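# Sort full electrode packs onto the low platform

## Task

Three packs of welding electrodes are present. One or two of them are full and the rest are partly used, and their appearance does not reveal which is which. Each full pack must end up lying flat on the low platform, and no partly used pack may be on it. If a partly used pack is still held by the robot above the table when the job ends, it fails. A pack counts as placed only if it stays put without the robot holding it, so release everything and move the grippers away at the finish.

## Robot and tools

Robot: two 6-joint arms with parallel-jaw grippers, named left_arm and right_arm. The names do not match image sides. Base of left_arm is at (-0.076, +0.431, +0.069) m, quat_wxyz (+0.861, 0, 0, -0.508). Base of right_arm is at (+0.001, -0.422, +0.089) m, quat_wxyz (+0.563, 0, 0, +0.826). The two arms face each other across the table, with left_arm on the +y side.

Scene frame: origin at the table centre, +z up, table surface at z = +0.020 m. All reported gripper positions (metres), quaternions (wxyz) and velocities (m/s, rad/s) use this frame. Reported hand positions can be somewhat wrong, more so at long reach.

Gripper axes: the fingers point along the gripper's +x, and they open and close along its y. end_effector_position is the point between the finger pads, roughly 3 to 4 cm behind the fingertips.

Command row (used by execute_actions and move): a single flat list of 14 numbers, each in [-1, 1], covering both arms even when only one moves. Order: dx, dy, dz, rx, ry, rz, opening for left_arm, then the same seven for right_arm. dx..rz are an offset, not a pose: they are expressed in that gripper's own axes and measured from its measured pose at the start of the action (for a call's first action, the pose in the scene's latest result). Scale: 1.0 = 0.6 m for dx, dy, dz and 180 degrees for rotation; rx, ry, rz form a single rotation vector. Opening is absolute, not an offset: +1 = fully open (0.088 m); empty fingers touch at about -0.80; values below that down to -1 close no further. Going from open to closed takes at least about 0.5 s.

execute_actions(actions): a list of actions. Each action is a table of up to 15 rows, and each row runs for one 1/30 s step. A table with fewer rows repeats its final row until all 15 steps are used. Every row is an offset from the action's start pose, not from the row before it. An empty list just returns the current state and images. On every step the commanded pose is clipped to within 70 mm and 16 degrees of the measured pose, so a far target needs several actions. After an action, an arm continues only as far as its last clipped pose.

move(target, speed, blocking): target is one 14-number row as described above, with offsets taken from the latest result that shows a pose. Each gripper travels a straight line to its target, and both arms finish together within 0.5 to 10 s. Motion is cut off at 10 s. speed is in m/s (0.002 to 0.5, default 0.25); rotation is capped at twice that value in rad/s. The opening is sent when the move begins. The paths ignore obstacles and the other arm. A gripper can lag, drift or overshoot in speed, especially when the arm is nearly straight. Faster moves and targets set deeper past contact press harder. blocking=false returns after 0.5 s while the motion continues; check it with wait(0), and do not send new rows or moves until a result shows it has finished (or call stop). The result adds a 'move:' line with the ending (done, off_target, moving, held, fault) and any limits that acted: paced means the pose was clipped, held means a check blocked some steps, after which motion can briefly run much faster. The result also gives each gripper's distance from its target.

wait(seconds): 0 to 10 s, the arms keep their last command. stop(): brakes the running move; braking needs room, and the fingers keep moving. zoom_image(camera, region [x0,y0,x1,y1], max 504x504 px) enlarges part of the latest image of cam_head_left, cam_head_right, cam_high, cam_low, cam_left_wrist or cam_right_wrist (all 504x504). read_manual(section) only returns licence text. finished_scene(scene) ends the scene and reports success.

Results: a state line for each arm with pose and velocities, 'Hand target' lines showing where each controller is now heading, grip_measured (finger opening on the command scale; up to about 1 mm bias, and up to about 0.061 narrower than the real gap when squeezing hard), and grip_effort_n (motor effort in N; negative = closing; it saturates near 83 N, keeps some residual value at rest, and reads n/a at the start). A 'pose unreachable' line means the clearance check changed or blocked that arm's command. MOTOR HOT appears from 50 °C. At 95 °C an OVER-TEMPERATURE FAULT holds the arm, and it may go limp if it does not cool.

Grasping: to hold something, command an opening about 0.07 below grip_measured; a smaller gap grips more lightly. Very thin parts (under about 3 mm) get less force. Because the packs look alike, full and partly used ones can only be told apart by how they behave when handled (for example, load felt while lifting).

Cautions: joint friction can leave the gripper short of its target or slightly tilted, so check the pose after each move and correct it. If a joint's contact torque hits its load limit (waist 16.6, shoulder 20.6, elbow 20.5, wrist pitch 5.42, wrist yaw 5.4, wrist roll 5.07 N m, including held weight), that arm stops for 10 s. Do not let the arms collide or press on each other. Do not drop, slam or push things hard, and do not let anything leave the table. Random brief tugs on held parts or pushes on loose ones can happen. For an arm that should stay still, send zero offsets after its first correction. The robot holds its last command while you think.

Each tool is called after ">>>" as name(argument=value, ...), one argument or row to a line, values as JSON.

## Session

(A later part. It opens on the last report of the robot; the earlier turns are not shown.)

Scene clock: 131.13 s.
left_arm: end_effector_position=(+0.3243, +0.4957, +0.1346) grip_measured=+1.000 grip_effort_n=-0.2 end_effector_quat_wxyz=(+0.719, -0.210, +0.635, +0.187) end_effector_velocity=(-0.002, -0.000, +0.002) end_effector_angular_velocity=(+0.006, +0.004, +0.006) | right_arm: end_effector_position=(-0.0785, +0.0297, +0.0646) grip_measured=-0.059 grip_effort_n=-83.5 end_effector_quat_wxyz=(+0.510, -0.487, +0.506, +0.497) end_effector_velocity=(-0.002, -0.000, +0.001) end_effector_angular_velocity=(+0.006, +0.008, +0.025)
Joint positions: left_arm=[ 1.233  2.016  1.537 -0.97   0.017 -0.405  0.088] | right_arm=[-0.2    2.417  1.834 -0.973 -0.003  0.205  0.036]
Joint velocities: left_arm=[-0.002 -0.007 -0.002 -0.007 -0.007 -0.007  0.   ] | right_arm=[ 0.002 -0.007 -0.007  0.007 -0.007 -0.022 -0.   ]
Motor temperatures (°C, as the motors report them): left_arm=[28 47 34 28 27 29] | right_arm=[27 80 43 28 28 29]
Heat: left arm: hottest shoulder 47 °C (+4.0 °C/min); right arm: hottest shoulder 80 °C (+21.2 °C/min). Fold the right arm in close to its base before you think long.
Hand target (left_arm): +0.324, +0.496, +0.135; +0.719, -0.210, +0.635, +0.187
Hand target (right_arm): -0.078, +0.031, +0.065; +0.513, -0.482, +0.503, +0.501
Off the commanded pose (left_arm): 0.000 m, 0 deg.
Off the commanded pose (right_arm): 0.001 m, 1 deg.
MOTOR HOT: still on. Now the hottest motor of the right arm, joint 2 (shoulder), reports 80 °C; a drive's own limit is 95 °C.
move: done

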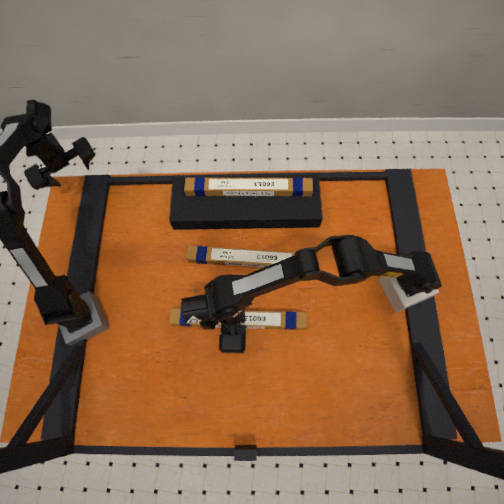

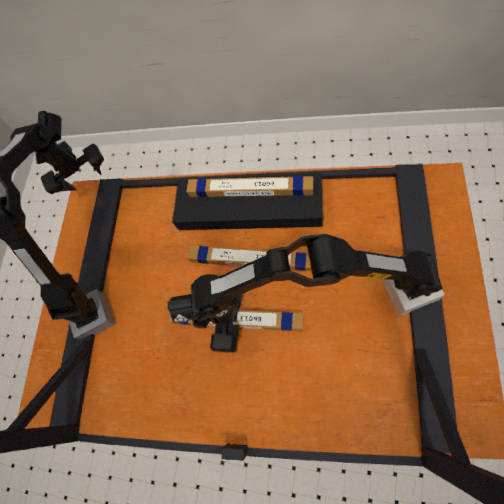

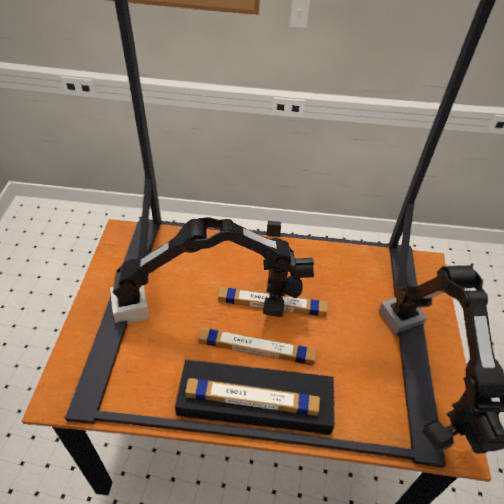

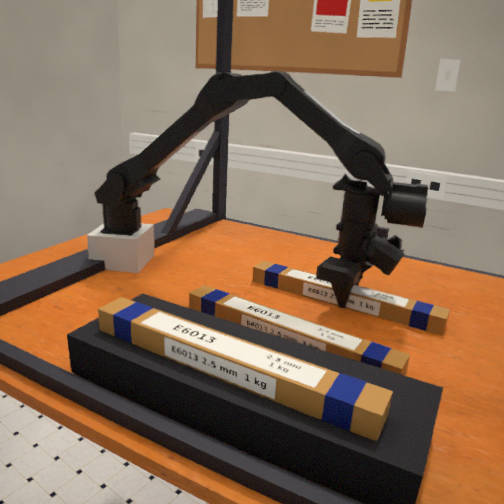

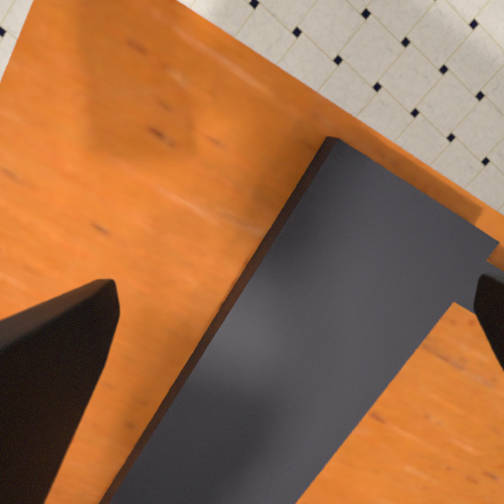

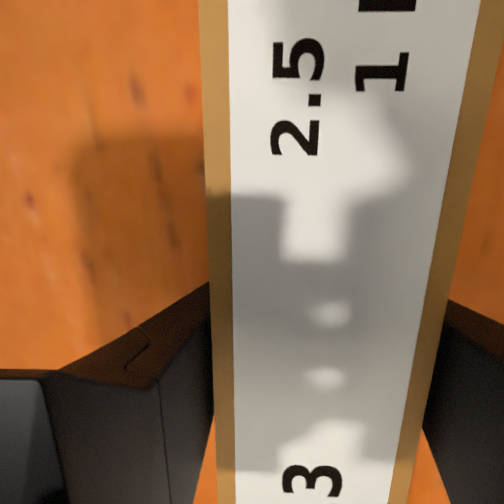

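Set down. Cool a while first.

>>> wait(
  seconds=10,
)

>>> wait(
  seconds=10,
)

Scene clock: 143.20 s.
left_arm: end_effector_position=(+0.3243, +0.4957, +0.1346) grip_measured=+1.000 grip_effort_n=-0.2 end_effector_quat_wxyz=(+0.719, -0.210, +0.635, +0.187) end_effector_velocity=(-0.002, -0.000, +0.000) end_effector_angular_velocity=(+0.005, +0.008, +0.006) | right_arm: end_effector_position=(-0.0785, +0.0297, +0.0646) grip_measured=-0.059 grip_effort_n=-83.5 end_effector_quat_wxyz=(+0.510, -0.487, +0.505, +0.497) end_effector_velocity=(-0.002, -0.002, +0.000) end_effector_angular_velocity=(-0.008, +0.006, +0.010)
Joint positions: left_arm=[ 1.233  2.016  1.537 -0.97   0.017 -0.405  0.088] | right_arm=[-0.2    2.416  1.833 -0.972 -0.003  0.205  0.036]
Joint velocities: left_arm=[-0.002 -0.002 -0.002 -0.007 -0.007 -0.007  0.   ] | right_arm=[ 0.002 -0.002 -0.002 -0.007 -0.007 -0.007 -0.   ]
Motor temperatures (°C, as the motors report them): left_arm=[28 48 34 28 27 29] | right_arm=[27 75 41 29 28 29]
Heat: left arm: hottest shoulder 48 °C (+4.0 °C/min); right arm: hottest shoulder 75 °C (+12.1 °C/min). Fold the right arm in close to its base before you think long.
Hand target (left_arm): +0.324, +0.496, +0.135; +0.719, -0.210, +0.635, +0.187
Hand target (right_arm): -0.078, +0.031, +0.065; +0.513, -0.482, +0.503, +0.501
Off the commanded pose (left_arm): 0.000 m, 0 deg.
Off the commanded pose (right_arm): 0.001 m, 1 deg.
MOTOR HOT: still on. Now the hottest motor of the right arm, joint 2 (shoulder), reports 75 °C; a drive's own limit is 95 °C.
wait: 10.00 s; at rest from the start

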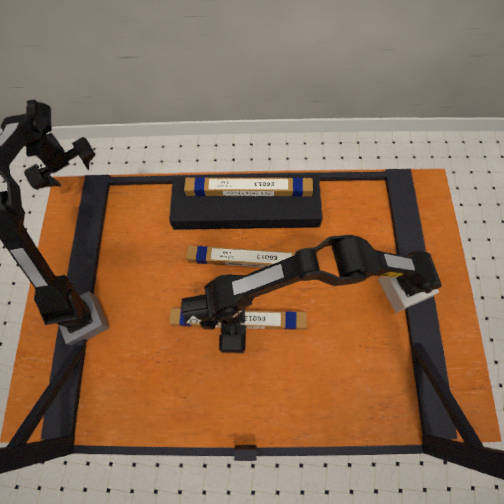

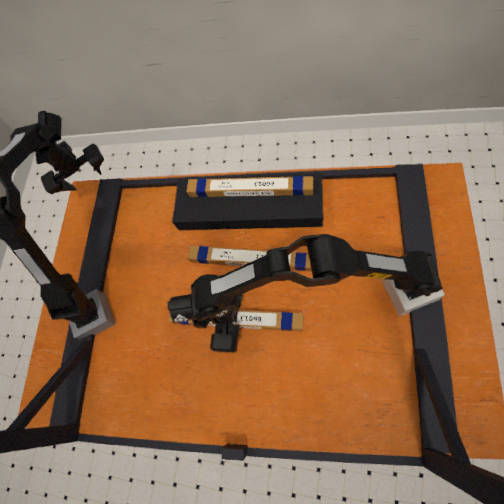

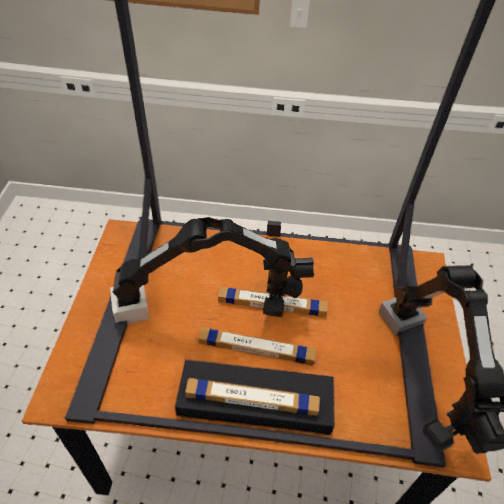

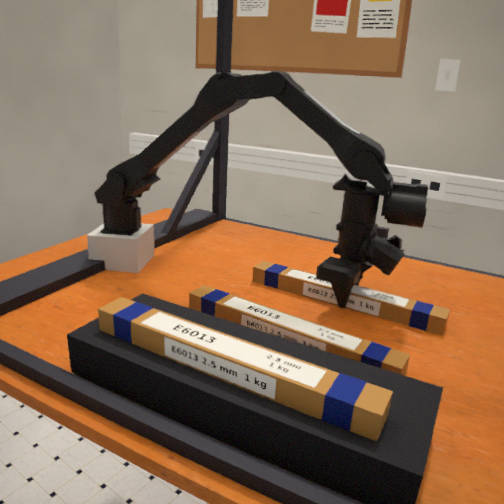

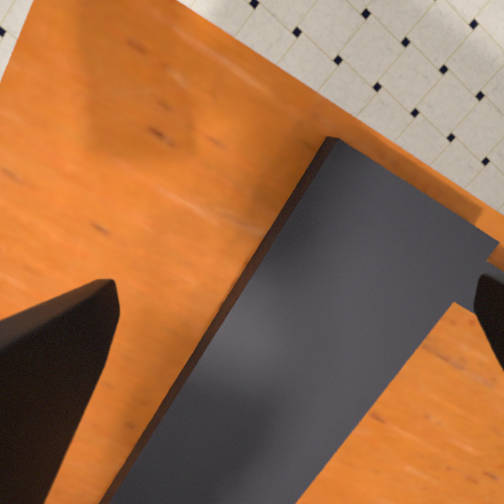

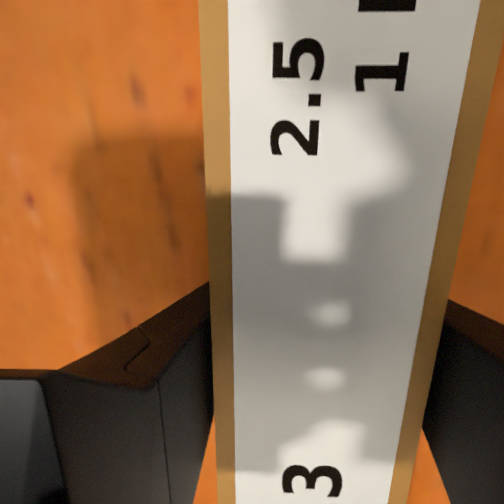

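Scene clock: 153.20 s.
left_arm: end_effector_position=(+0.3243, +0.4957, +0.1346) grip_measured=+1.000 grip_effort_n=-0.2 end_effector_quat_wxyz=(+0.719, -0.210, +0.635, +0.187) end_effector_velocity=(-0.002, -0.000, -0.002) end_effector_angular_velocity=(+0.004, +0.013, +0.006) | right_arm: end_effector_position=(-0.0785, +0.0297, +0.0646) grip_measured=-0.059 grip_effort_n=-83.5 end_effector_quat_wxyz=(+0.510, -0.487, +0.505, +0.497) end_effector_velocity=(+0.000, -0.002, +0.000) end_effector_angular_velocity=(-0.008, +0.006, +0.005)
Joint positions: left_arm=[ 1.233  2.016  1.537 -0.97   0.017 -0.405  0.088] | right_arm=[-0.2    2.416  1.833 -0.972 -0.003  0.205  0.036]
Joint velocities: left_arm=[-0.002  0.002 -0.002 -0.007 -0.007 -0.007  0.   ] | right_arm=[-0.002 -0.002 -0.002 -0.007 -0.007 -0.007 -0.   ]
Motor temperatures (°C, as the motors report them): left_arm=[28 48 34 28 27 29] | right_arm=[27 73 41 30 28 29]
Heat: left arm: hottest shoulder 48 °C (+3.0 °C/min); right arm: hottest shoulder 73 °C (+8.1 °C/min). Fold the right arm in close to its base before you think long.
Hand target (left_arm): +0.324, +0.496, +0.135; +0.719, -0.210, +0.635, +0.187
Hand target (right_arm): -0.078, +0.031, +0.065; +0.513, -0.482, +0.503, +0.501
Off the commanded pose (left_arm): 0.000 m, 0 deg.
Off the commanded pose (right_arm): 0.001 m, 1 deg.
MOTOR HOT: still on. Now the hottest motor of the right arm, joint 2 (shoulder), reports 73 °C; a drive's own limit is 95 °C.
wait: 10.00 s; at rest by 0.17 s

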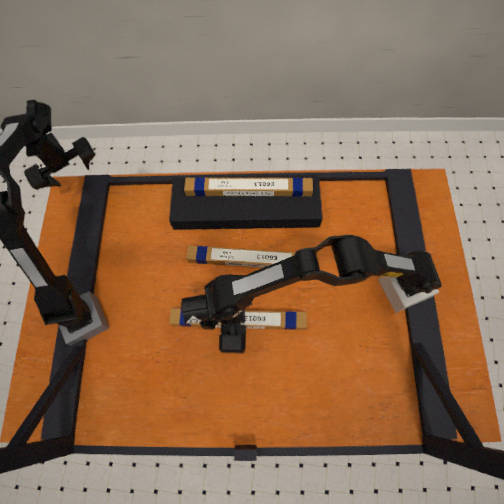

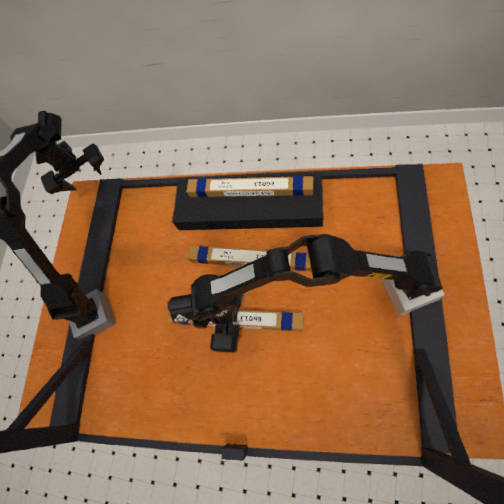

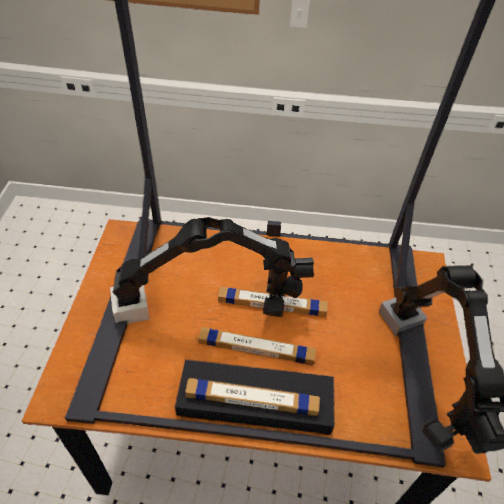

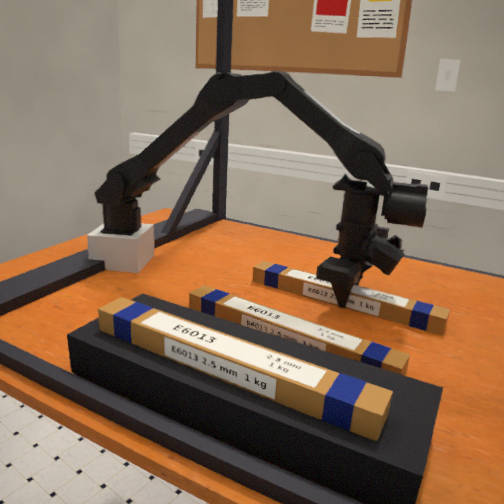

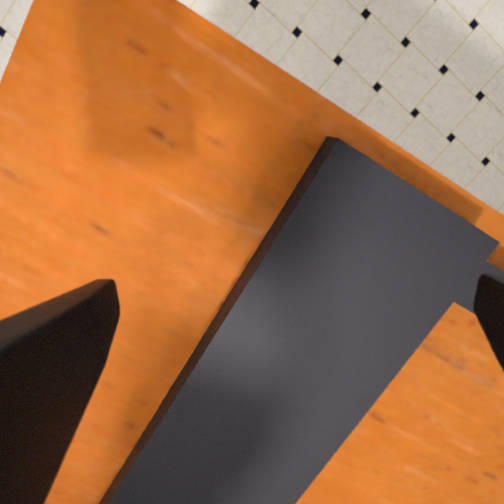

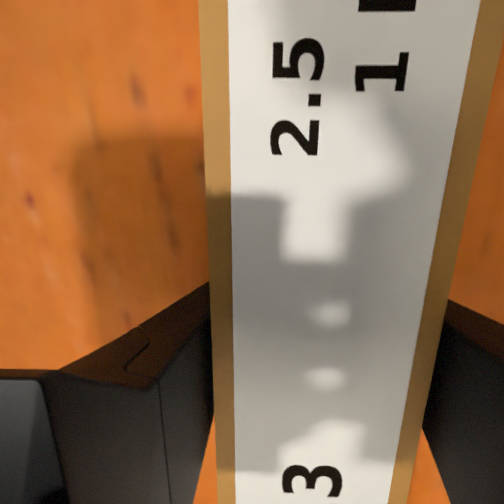

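>>> move(
  target=[0,0,0,0,0,0,1, -0.1,0,0,0,0,0,-0.14],
  speed=0.05,
)

>>> move(
  target=[0,0,0,0,0,0,1, 0.065,0,0.022,0,-0.026,0,-0.14],
  speed=0.03,
)

Scene clock: 159.00 s.
left_arm: end_effector_position=(+0.3243, +0.4957, +0.1346) grip_measured=+1.000 grip_effort_n=0.2 end_effector_quat_wxyz=(+0.719, -0.210, +0.635, +0.187) end_effector_velocity=(-0.001, +0.002, -0.001) end_effector_angular_velocity=(+0.019, +0.001, +0.022) | right_arm: end_effector_position=(-0.0761, +0.0147, +0.0933) grip_measured=-0.059 grip_effort_n=-83.5 end_effector_quat_wxyz=(+0.493, -0.510, +0.522, +0.473) end_effector_velocity=(-0.001, -0.008, +0.003) end_effector_angular_velocity=(-0.035, +0.016, -0.011)
Joint positions: left_arm=[ 1.233  2.016  1.537 -0.97   0.017 -0.405  0.088] | right_arm=[-0.2    2.391  1.905 -1.15  -0.004  0.205  0.036]
Joint velocities: left_arm=[-0.002 -0.002 -0.007  0.007 -0.022 -0.022  0.   ] | right_arm=[-0.002 -0.007 -0.002 -0.037 -0.022  0.007 -0.   ]
Motor temperatures (°C, as the motors report them): left_arm=[28 49 34 28 27 29] | right_arm=[27 73 41 31 28 29]
Heat: left arm: hottest shoulder 49 °C (+4.0 °C/min); right arm: hottest shoulder 73 °C (+9.1 °C/min). Fold the right arm in close to its base before you think long.
Hand target (left_arm): +0.324, +0.496, +0.135; +0.719, -0.210, +0.635, +0.187
Hand target (right_arm): -0.078, +0.027, +0.124; +0.510, -0.487, +0.505, +0.497
Off the commanded pose (left_arm): 0.000 m, 0 deg.
Off the commanded pose (right_arm): 0.034 m, 5 deg.
MOTOR HOT: still on. Now the hottest motor of the right arm, joint 2 (shoulder), reports 73 °C; a drive's own limit is 95 °C.
move: off_target (right_arm)

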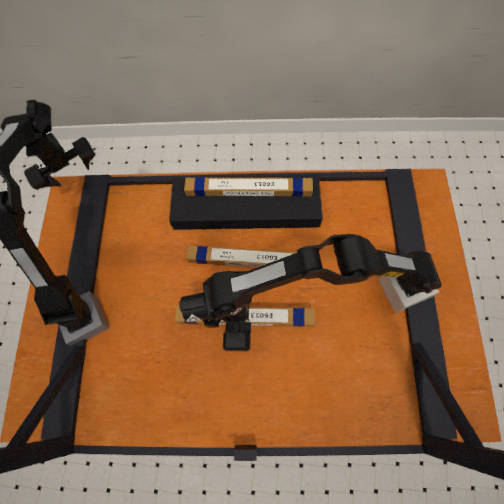

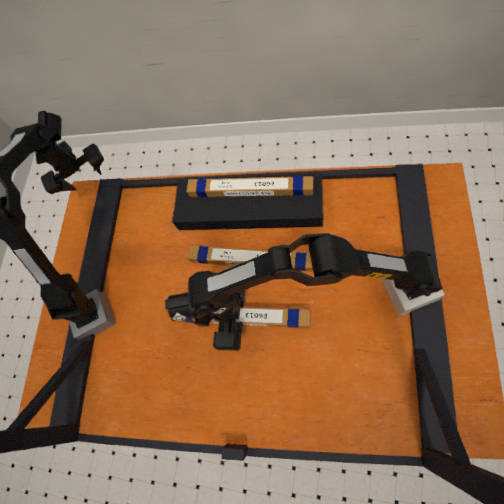

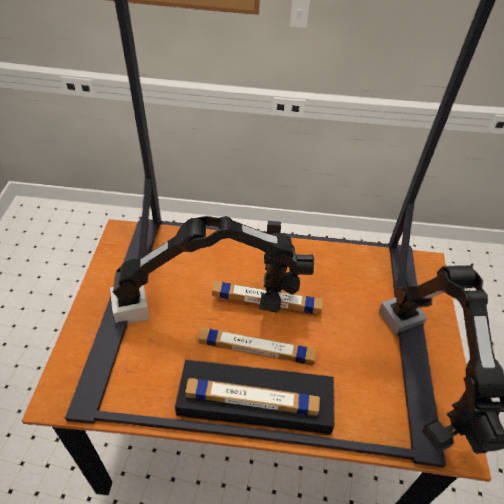

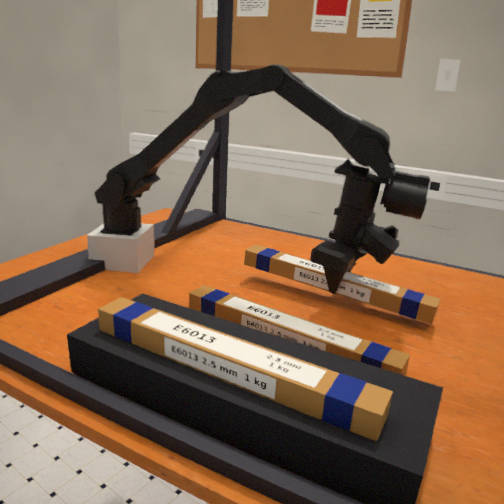

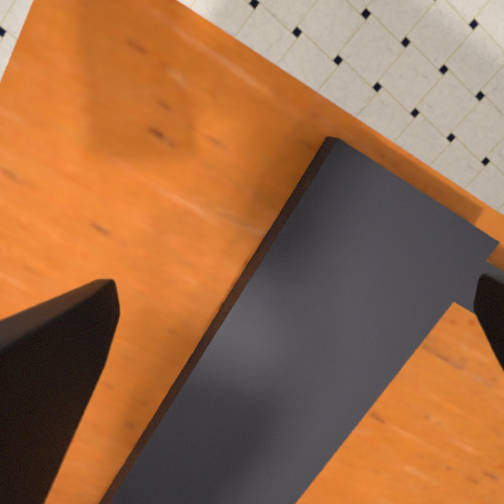

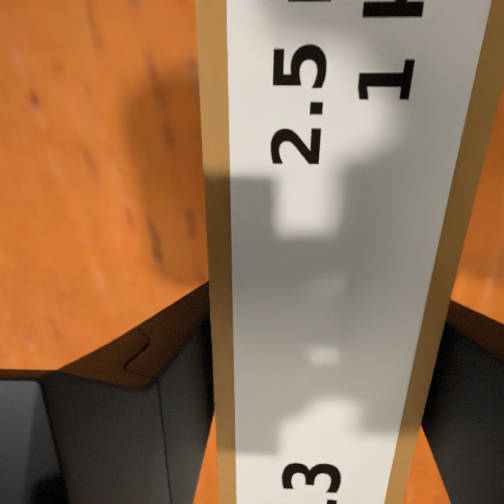

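Scene clock: 160.60 s.
left_arm: end_effector_position=(+0.3243, +0.4957, +0.1346) grip_measured=+1.000 grip_effort_n=-0.2 end_effector_quat_wxyz=(+0.719, -0.210, +0.635, +0.187) end_effector_velocity=(-0.007, -0.001, -0.004) end_effector_angular_velocity=(+0.001, +0.032, +0.006) | right_arm: end_effector_position=(-0.0772, +0.0267, +0.0622) grip_measured=-0.059 grip_effort_n=-83.5 end_effector_quat_wxyz=(+0.512, -0.488, +0.504, +0.497) end_effector_velocity=(-0.002, -0.000, +0.001) end_effector_angular_velocity=(+0.003, +0.023, +0.005)
Joint positions: left_arm=[ 1.233  2.016  1.537 -0.97   0.017 -0.405  0.088] | right_arm=[-0.2    2.405  1.803 -0.951  0.002  0.205  0.036]
Joint velocities: left_arm=[-0.002  0.002 -0.007 -0.022 -0.007 -0.007  0.   ] | right_arm=[-0.002 -0.007 -0.007  0.007 -0.022 -0.007 -0.   ]
Motor temperatures (°C, as the motors report them): left_arm=[28 49 34 28 27 29] | right_arm=[27 73 40 31 28 29]
Heat: left arm: hottest shoulder 49 °C (+4.1 °C/min); right arm: hottest shoulder 73 °C (+9.1 °C/min). Fold the right arm in close to its base before you think long.
Hand target (left_arm): +0.324, +0.496, +0.135; +0.719, -0.210, +0.635, +0.187
Hand target (right_arm): -0.076, +0.025, +0.054; +0.514, -0.491, +0.502, +0.494
Off the commanded pose (left_arm): 0.000 m, 0 deg.
Off the commanded pose (right_arm): 0.009 m, 1 deg.
MOTOR HOT: still on. Now the hottest motor of the right arm, joint 2 (shoulder), reports 73 °C; a drive's own limit is 95 °C.
move: off_target (right_arm)

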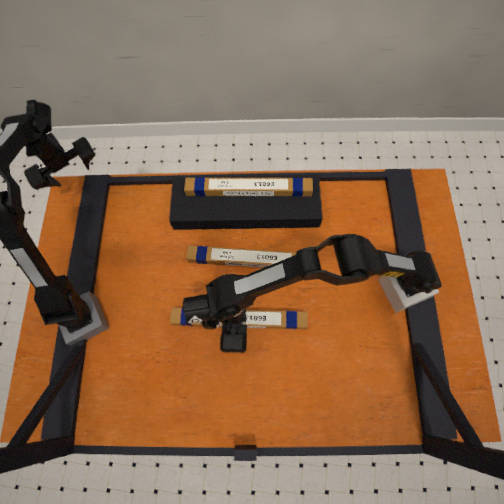

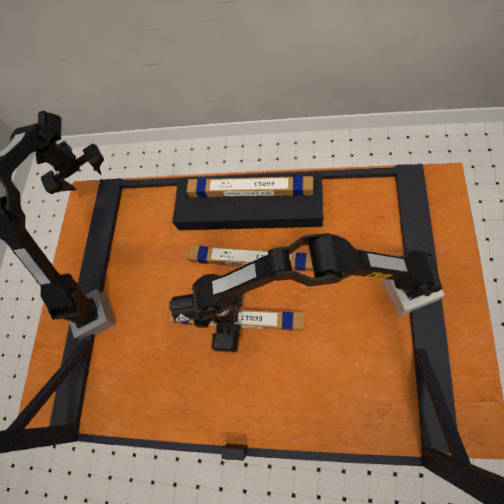

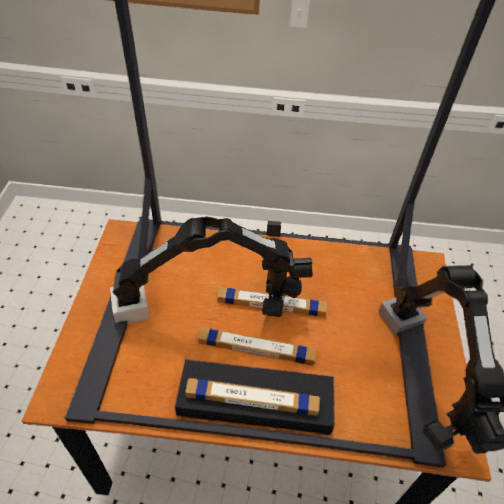

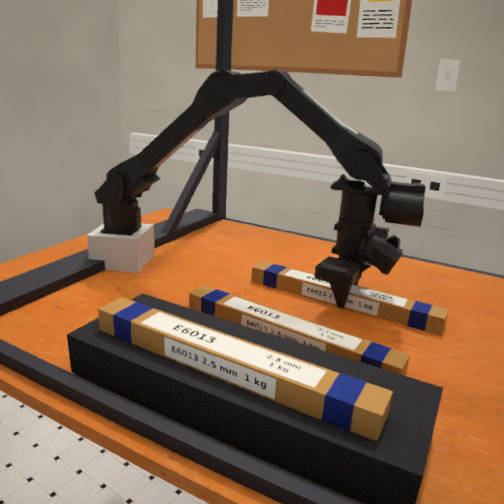

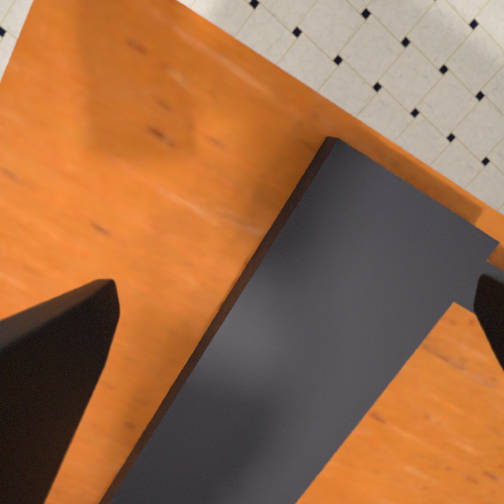

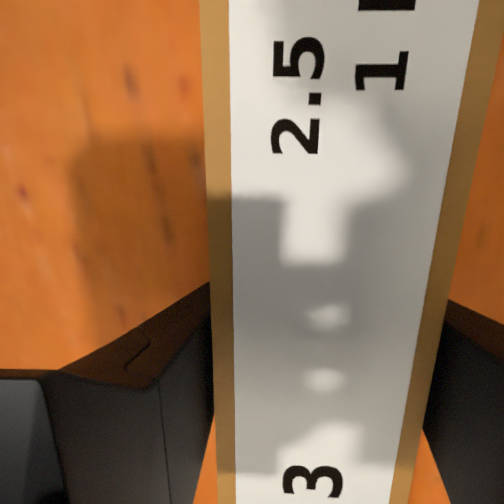

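>>> wait(
  seconds=10,
)

>>> wait(
  seconds=10,
)

Scene clock: 178.90 s.
left_arm: end_effector_position=(+0.3243, +0.4957, +0.1346) grip_measured=+1.000 grip_effort_n=0.2 end_effector_quat_wxyz=(+0.719, -0.210, +0.635, +0.187) end_effector_velocity=(-0.003, -0.002, -0.001) end_effector_angular_velocity=(+0.002, +0.013, +0.015) | right_arm: end_effector_position=(-0.0773, +0.0268, +0.0622) grip_measured=-0.059 grip_effort_n=-83.5 end_effector_quat_wxyz=(+0.512, -0.487, +0.503, +0.497) end_effector_velocity=(-0.002, -0.002, +0.000) end_effector_angular_velocity=(-0.011, +0.020, +0.005)
Joint positions: left_arm=[ 1.233  2.016  1.537 -0.97   0.017 -0.405  0.088] | right_arm=[-0.2    2.405  1.802 -0.949  0.002  0.205  0.036]
Joint velocities: left_arm=[-0.007 -0.002 -0.007 -0.007 -0.007 -0.022  0.   ] | right_arm=[-0.002 -0.002 -0.002 -0.007 -0.022 -0.007  0.   ]
Motor temperatures (°C, as the motors report them): left_arm=[28 49 34 28 27 29] | right_arm=[27 66 39 33 28 29]
Heat: left arm: hottest shoulder 49 °C (+2.0 °C/min); right arm: hottest shoulder 66 °C (-6.1 °C/min). Fold the right arm in close to its base before you think long.
Hand target (left_arm): +0.324, +0.496, +0.135; +0.719, -0.210, +0.635, +0.187
Hand target (right_arm): -0.076, +0.025, +0.054; +0.514, -0.491, +0.502, +0.494
Off the commanded pose (left_arm): 0.000 m, 0 deg.
Off the commanded pose (right_arm): 0.009 m, 1 deg.
MOTOR HOT: still on. Now the hottest motor of the right arm, joint 2 (shoulder), reports 66 °C; a drive's own limit is 95 °C.
wait: 10.00 s; at rest from the start

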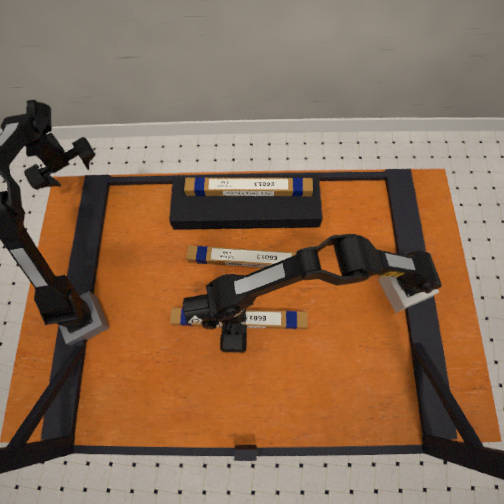

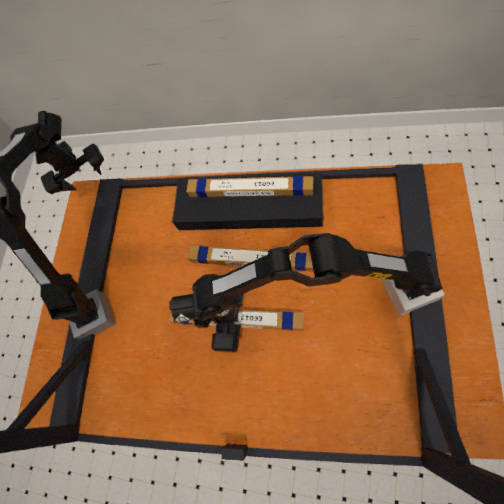

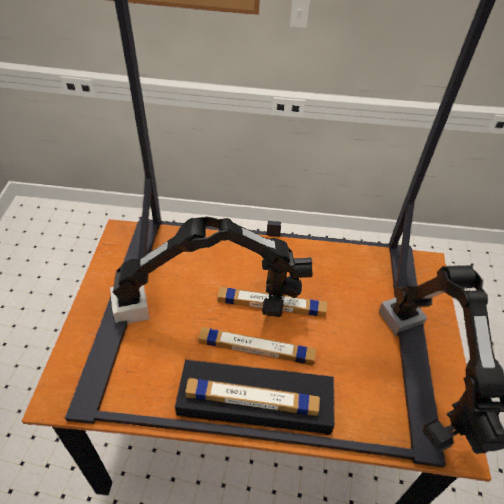

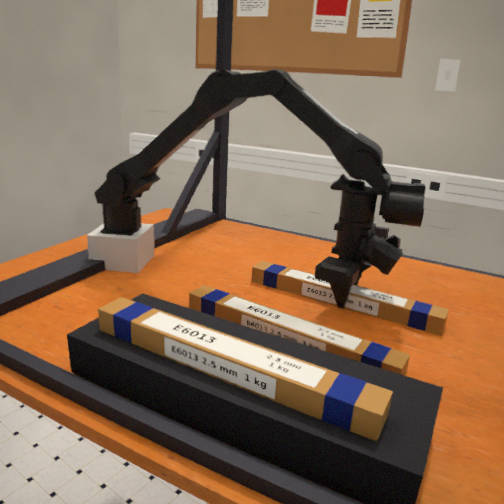

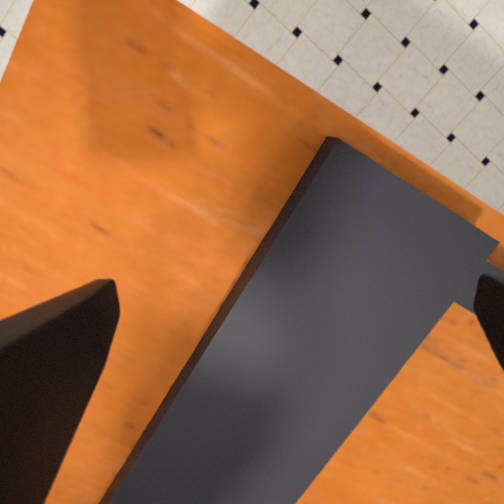

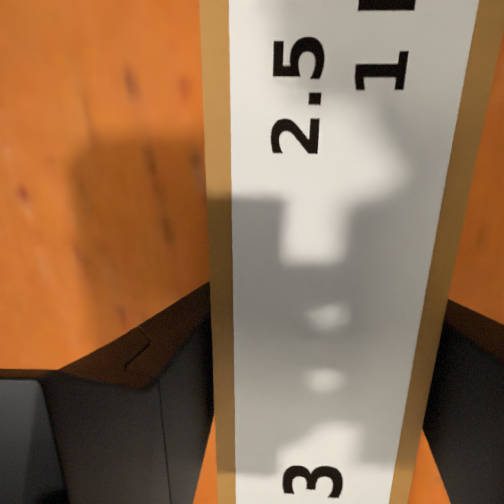

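Scene clock: 188.90 s.
left_arm: end_effector_position=(+0.3243, +0.4957, +0.1346) grip_measured=+1.000 grip_effort_n=-0.2 end_effector_quat_wxyz=(+0.719, -0.210, +0.635, +0.187) end_effector_velocity=(-0.006, +0.004, -0.000) end_effector_angular_velocity=(+0.033, +0.028, -0.005) | right_arm: end_effector_position=(-0.0773, +0.0268, +0.0622) grip_measured=-0.059 grip_effort_n=-83.5 end_effector_quat_wxyz=(+0.512, -0.487, +0.503, +0.497) end_effector_velocity=(+0.001, -0.003, -0.001) end_effector_angular_velocity=(-0.011, -0.009, +0.010)
Joint positions: left_arm=[ 1.233  2.016  1.537 -0.97   0.017 -0.405  0.088] | right_arm=[-0.2    2.405  1.802 -0.949  0.002  0.205  0.036]
Joint velocities: left_arm=[-0.002 -0.002 -0.002 -0.022 -0.037  0.007  0.   ] | right_arm=[ 0.002 -0.002 -0.007 -0.007  0.007 -0.007 -0.   ]
Motor temperatures (°C, as the motors report them): left_arm=[28 50 34 28 27 29] | right_arm=[27 64 39 34 28 29]
Heat: left arm: hottest shoulder 50 °C (+3.0 °C/min); right arm: hottest shoulder 64 °C (-16.2 °C/min). Fold the left arm in close to its base before you think long. Fold the right arm in close to its base before you think long.
Hand target (left_arm): +0.324, +0.496, +0.135; +0.719, -0.210, +0.635, +0.187
Hand target (right_arm): -0.076, +0.025, +0.054; +0.514, -0.491, +0.502, +0.494
Off the commanded pose (left_arm): 0.000 m, 0 deg.
Off the commanded pose (right_arm): 0.009 m, 1 deg.
MOTOR HOT: a motor of the left arm reached 50 °C. Now the hottest motor of the left arm, joint 2 (shoulder), reports 50 °C. The temperature limit of the motors' drives, at which the controller stops that arm, is 95 °C. To cool a motor, set the load down, stop pushing, or move to a pose that needs little force.
MOTOR HOT: still on. Now the hottest motor of the right arm, joint 2 (shoulder), reports 64 °C; a drive's own limit is 95 °C.
wait: 10.00 s; at rest by 0.17 s

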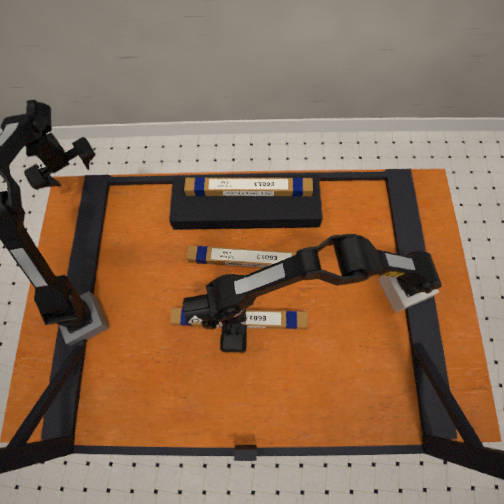

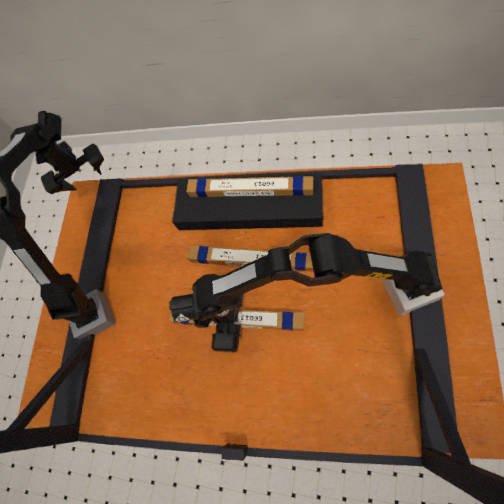

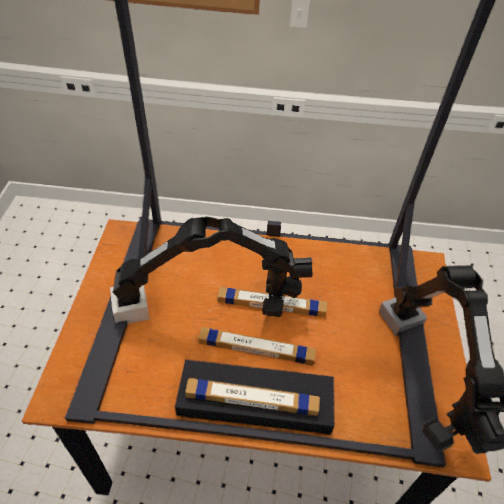

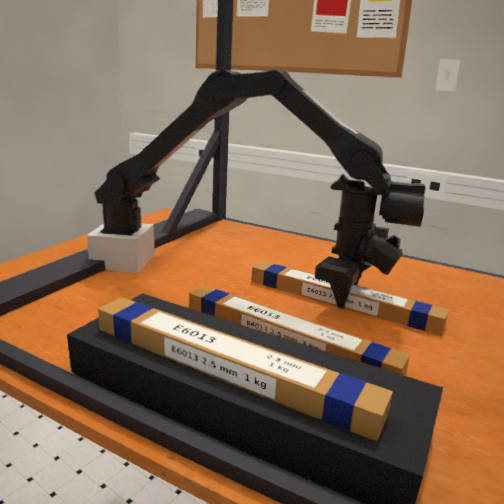

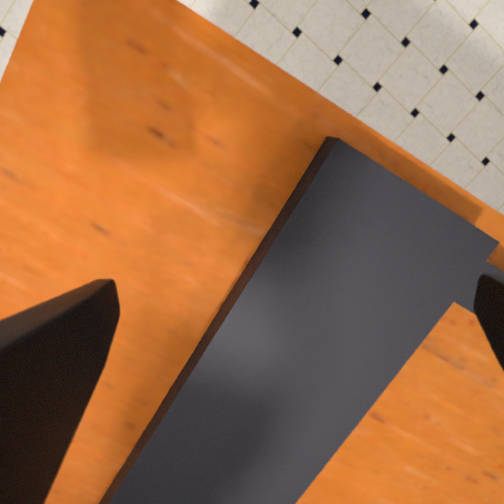

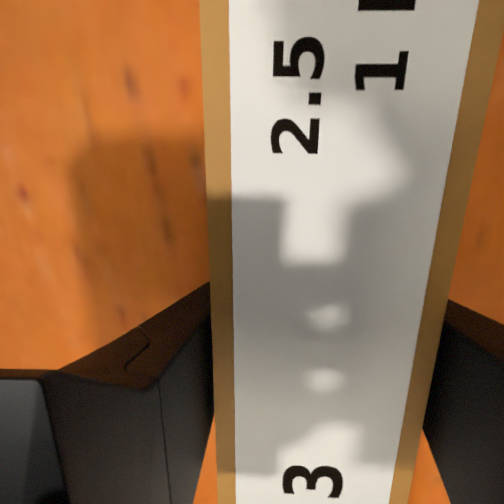

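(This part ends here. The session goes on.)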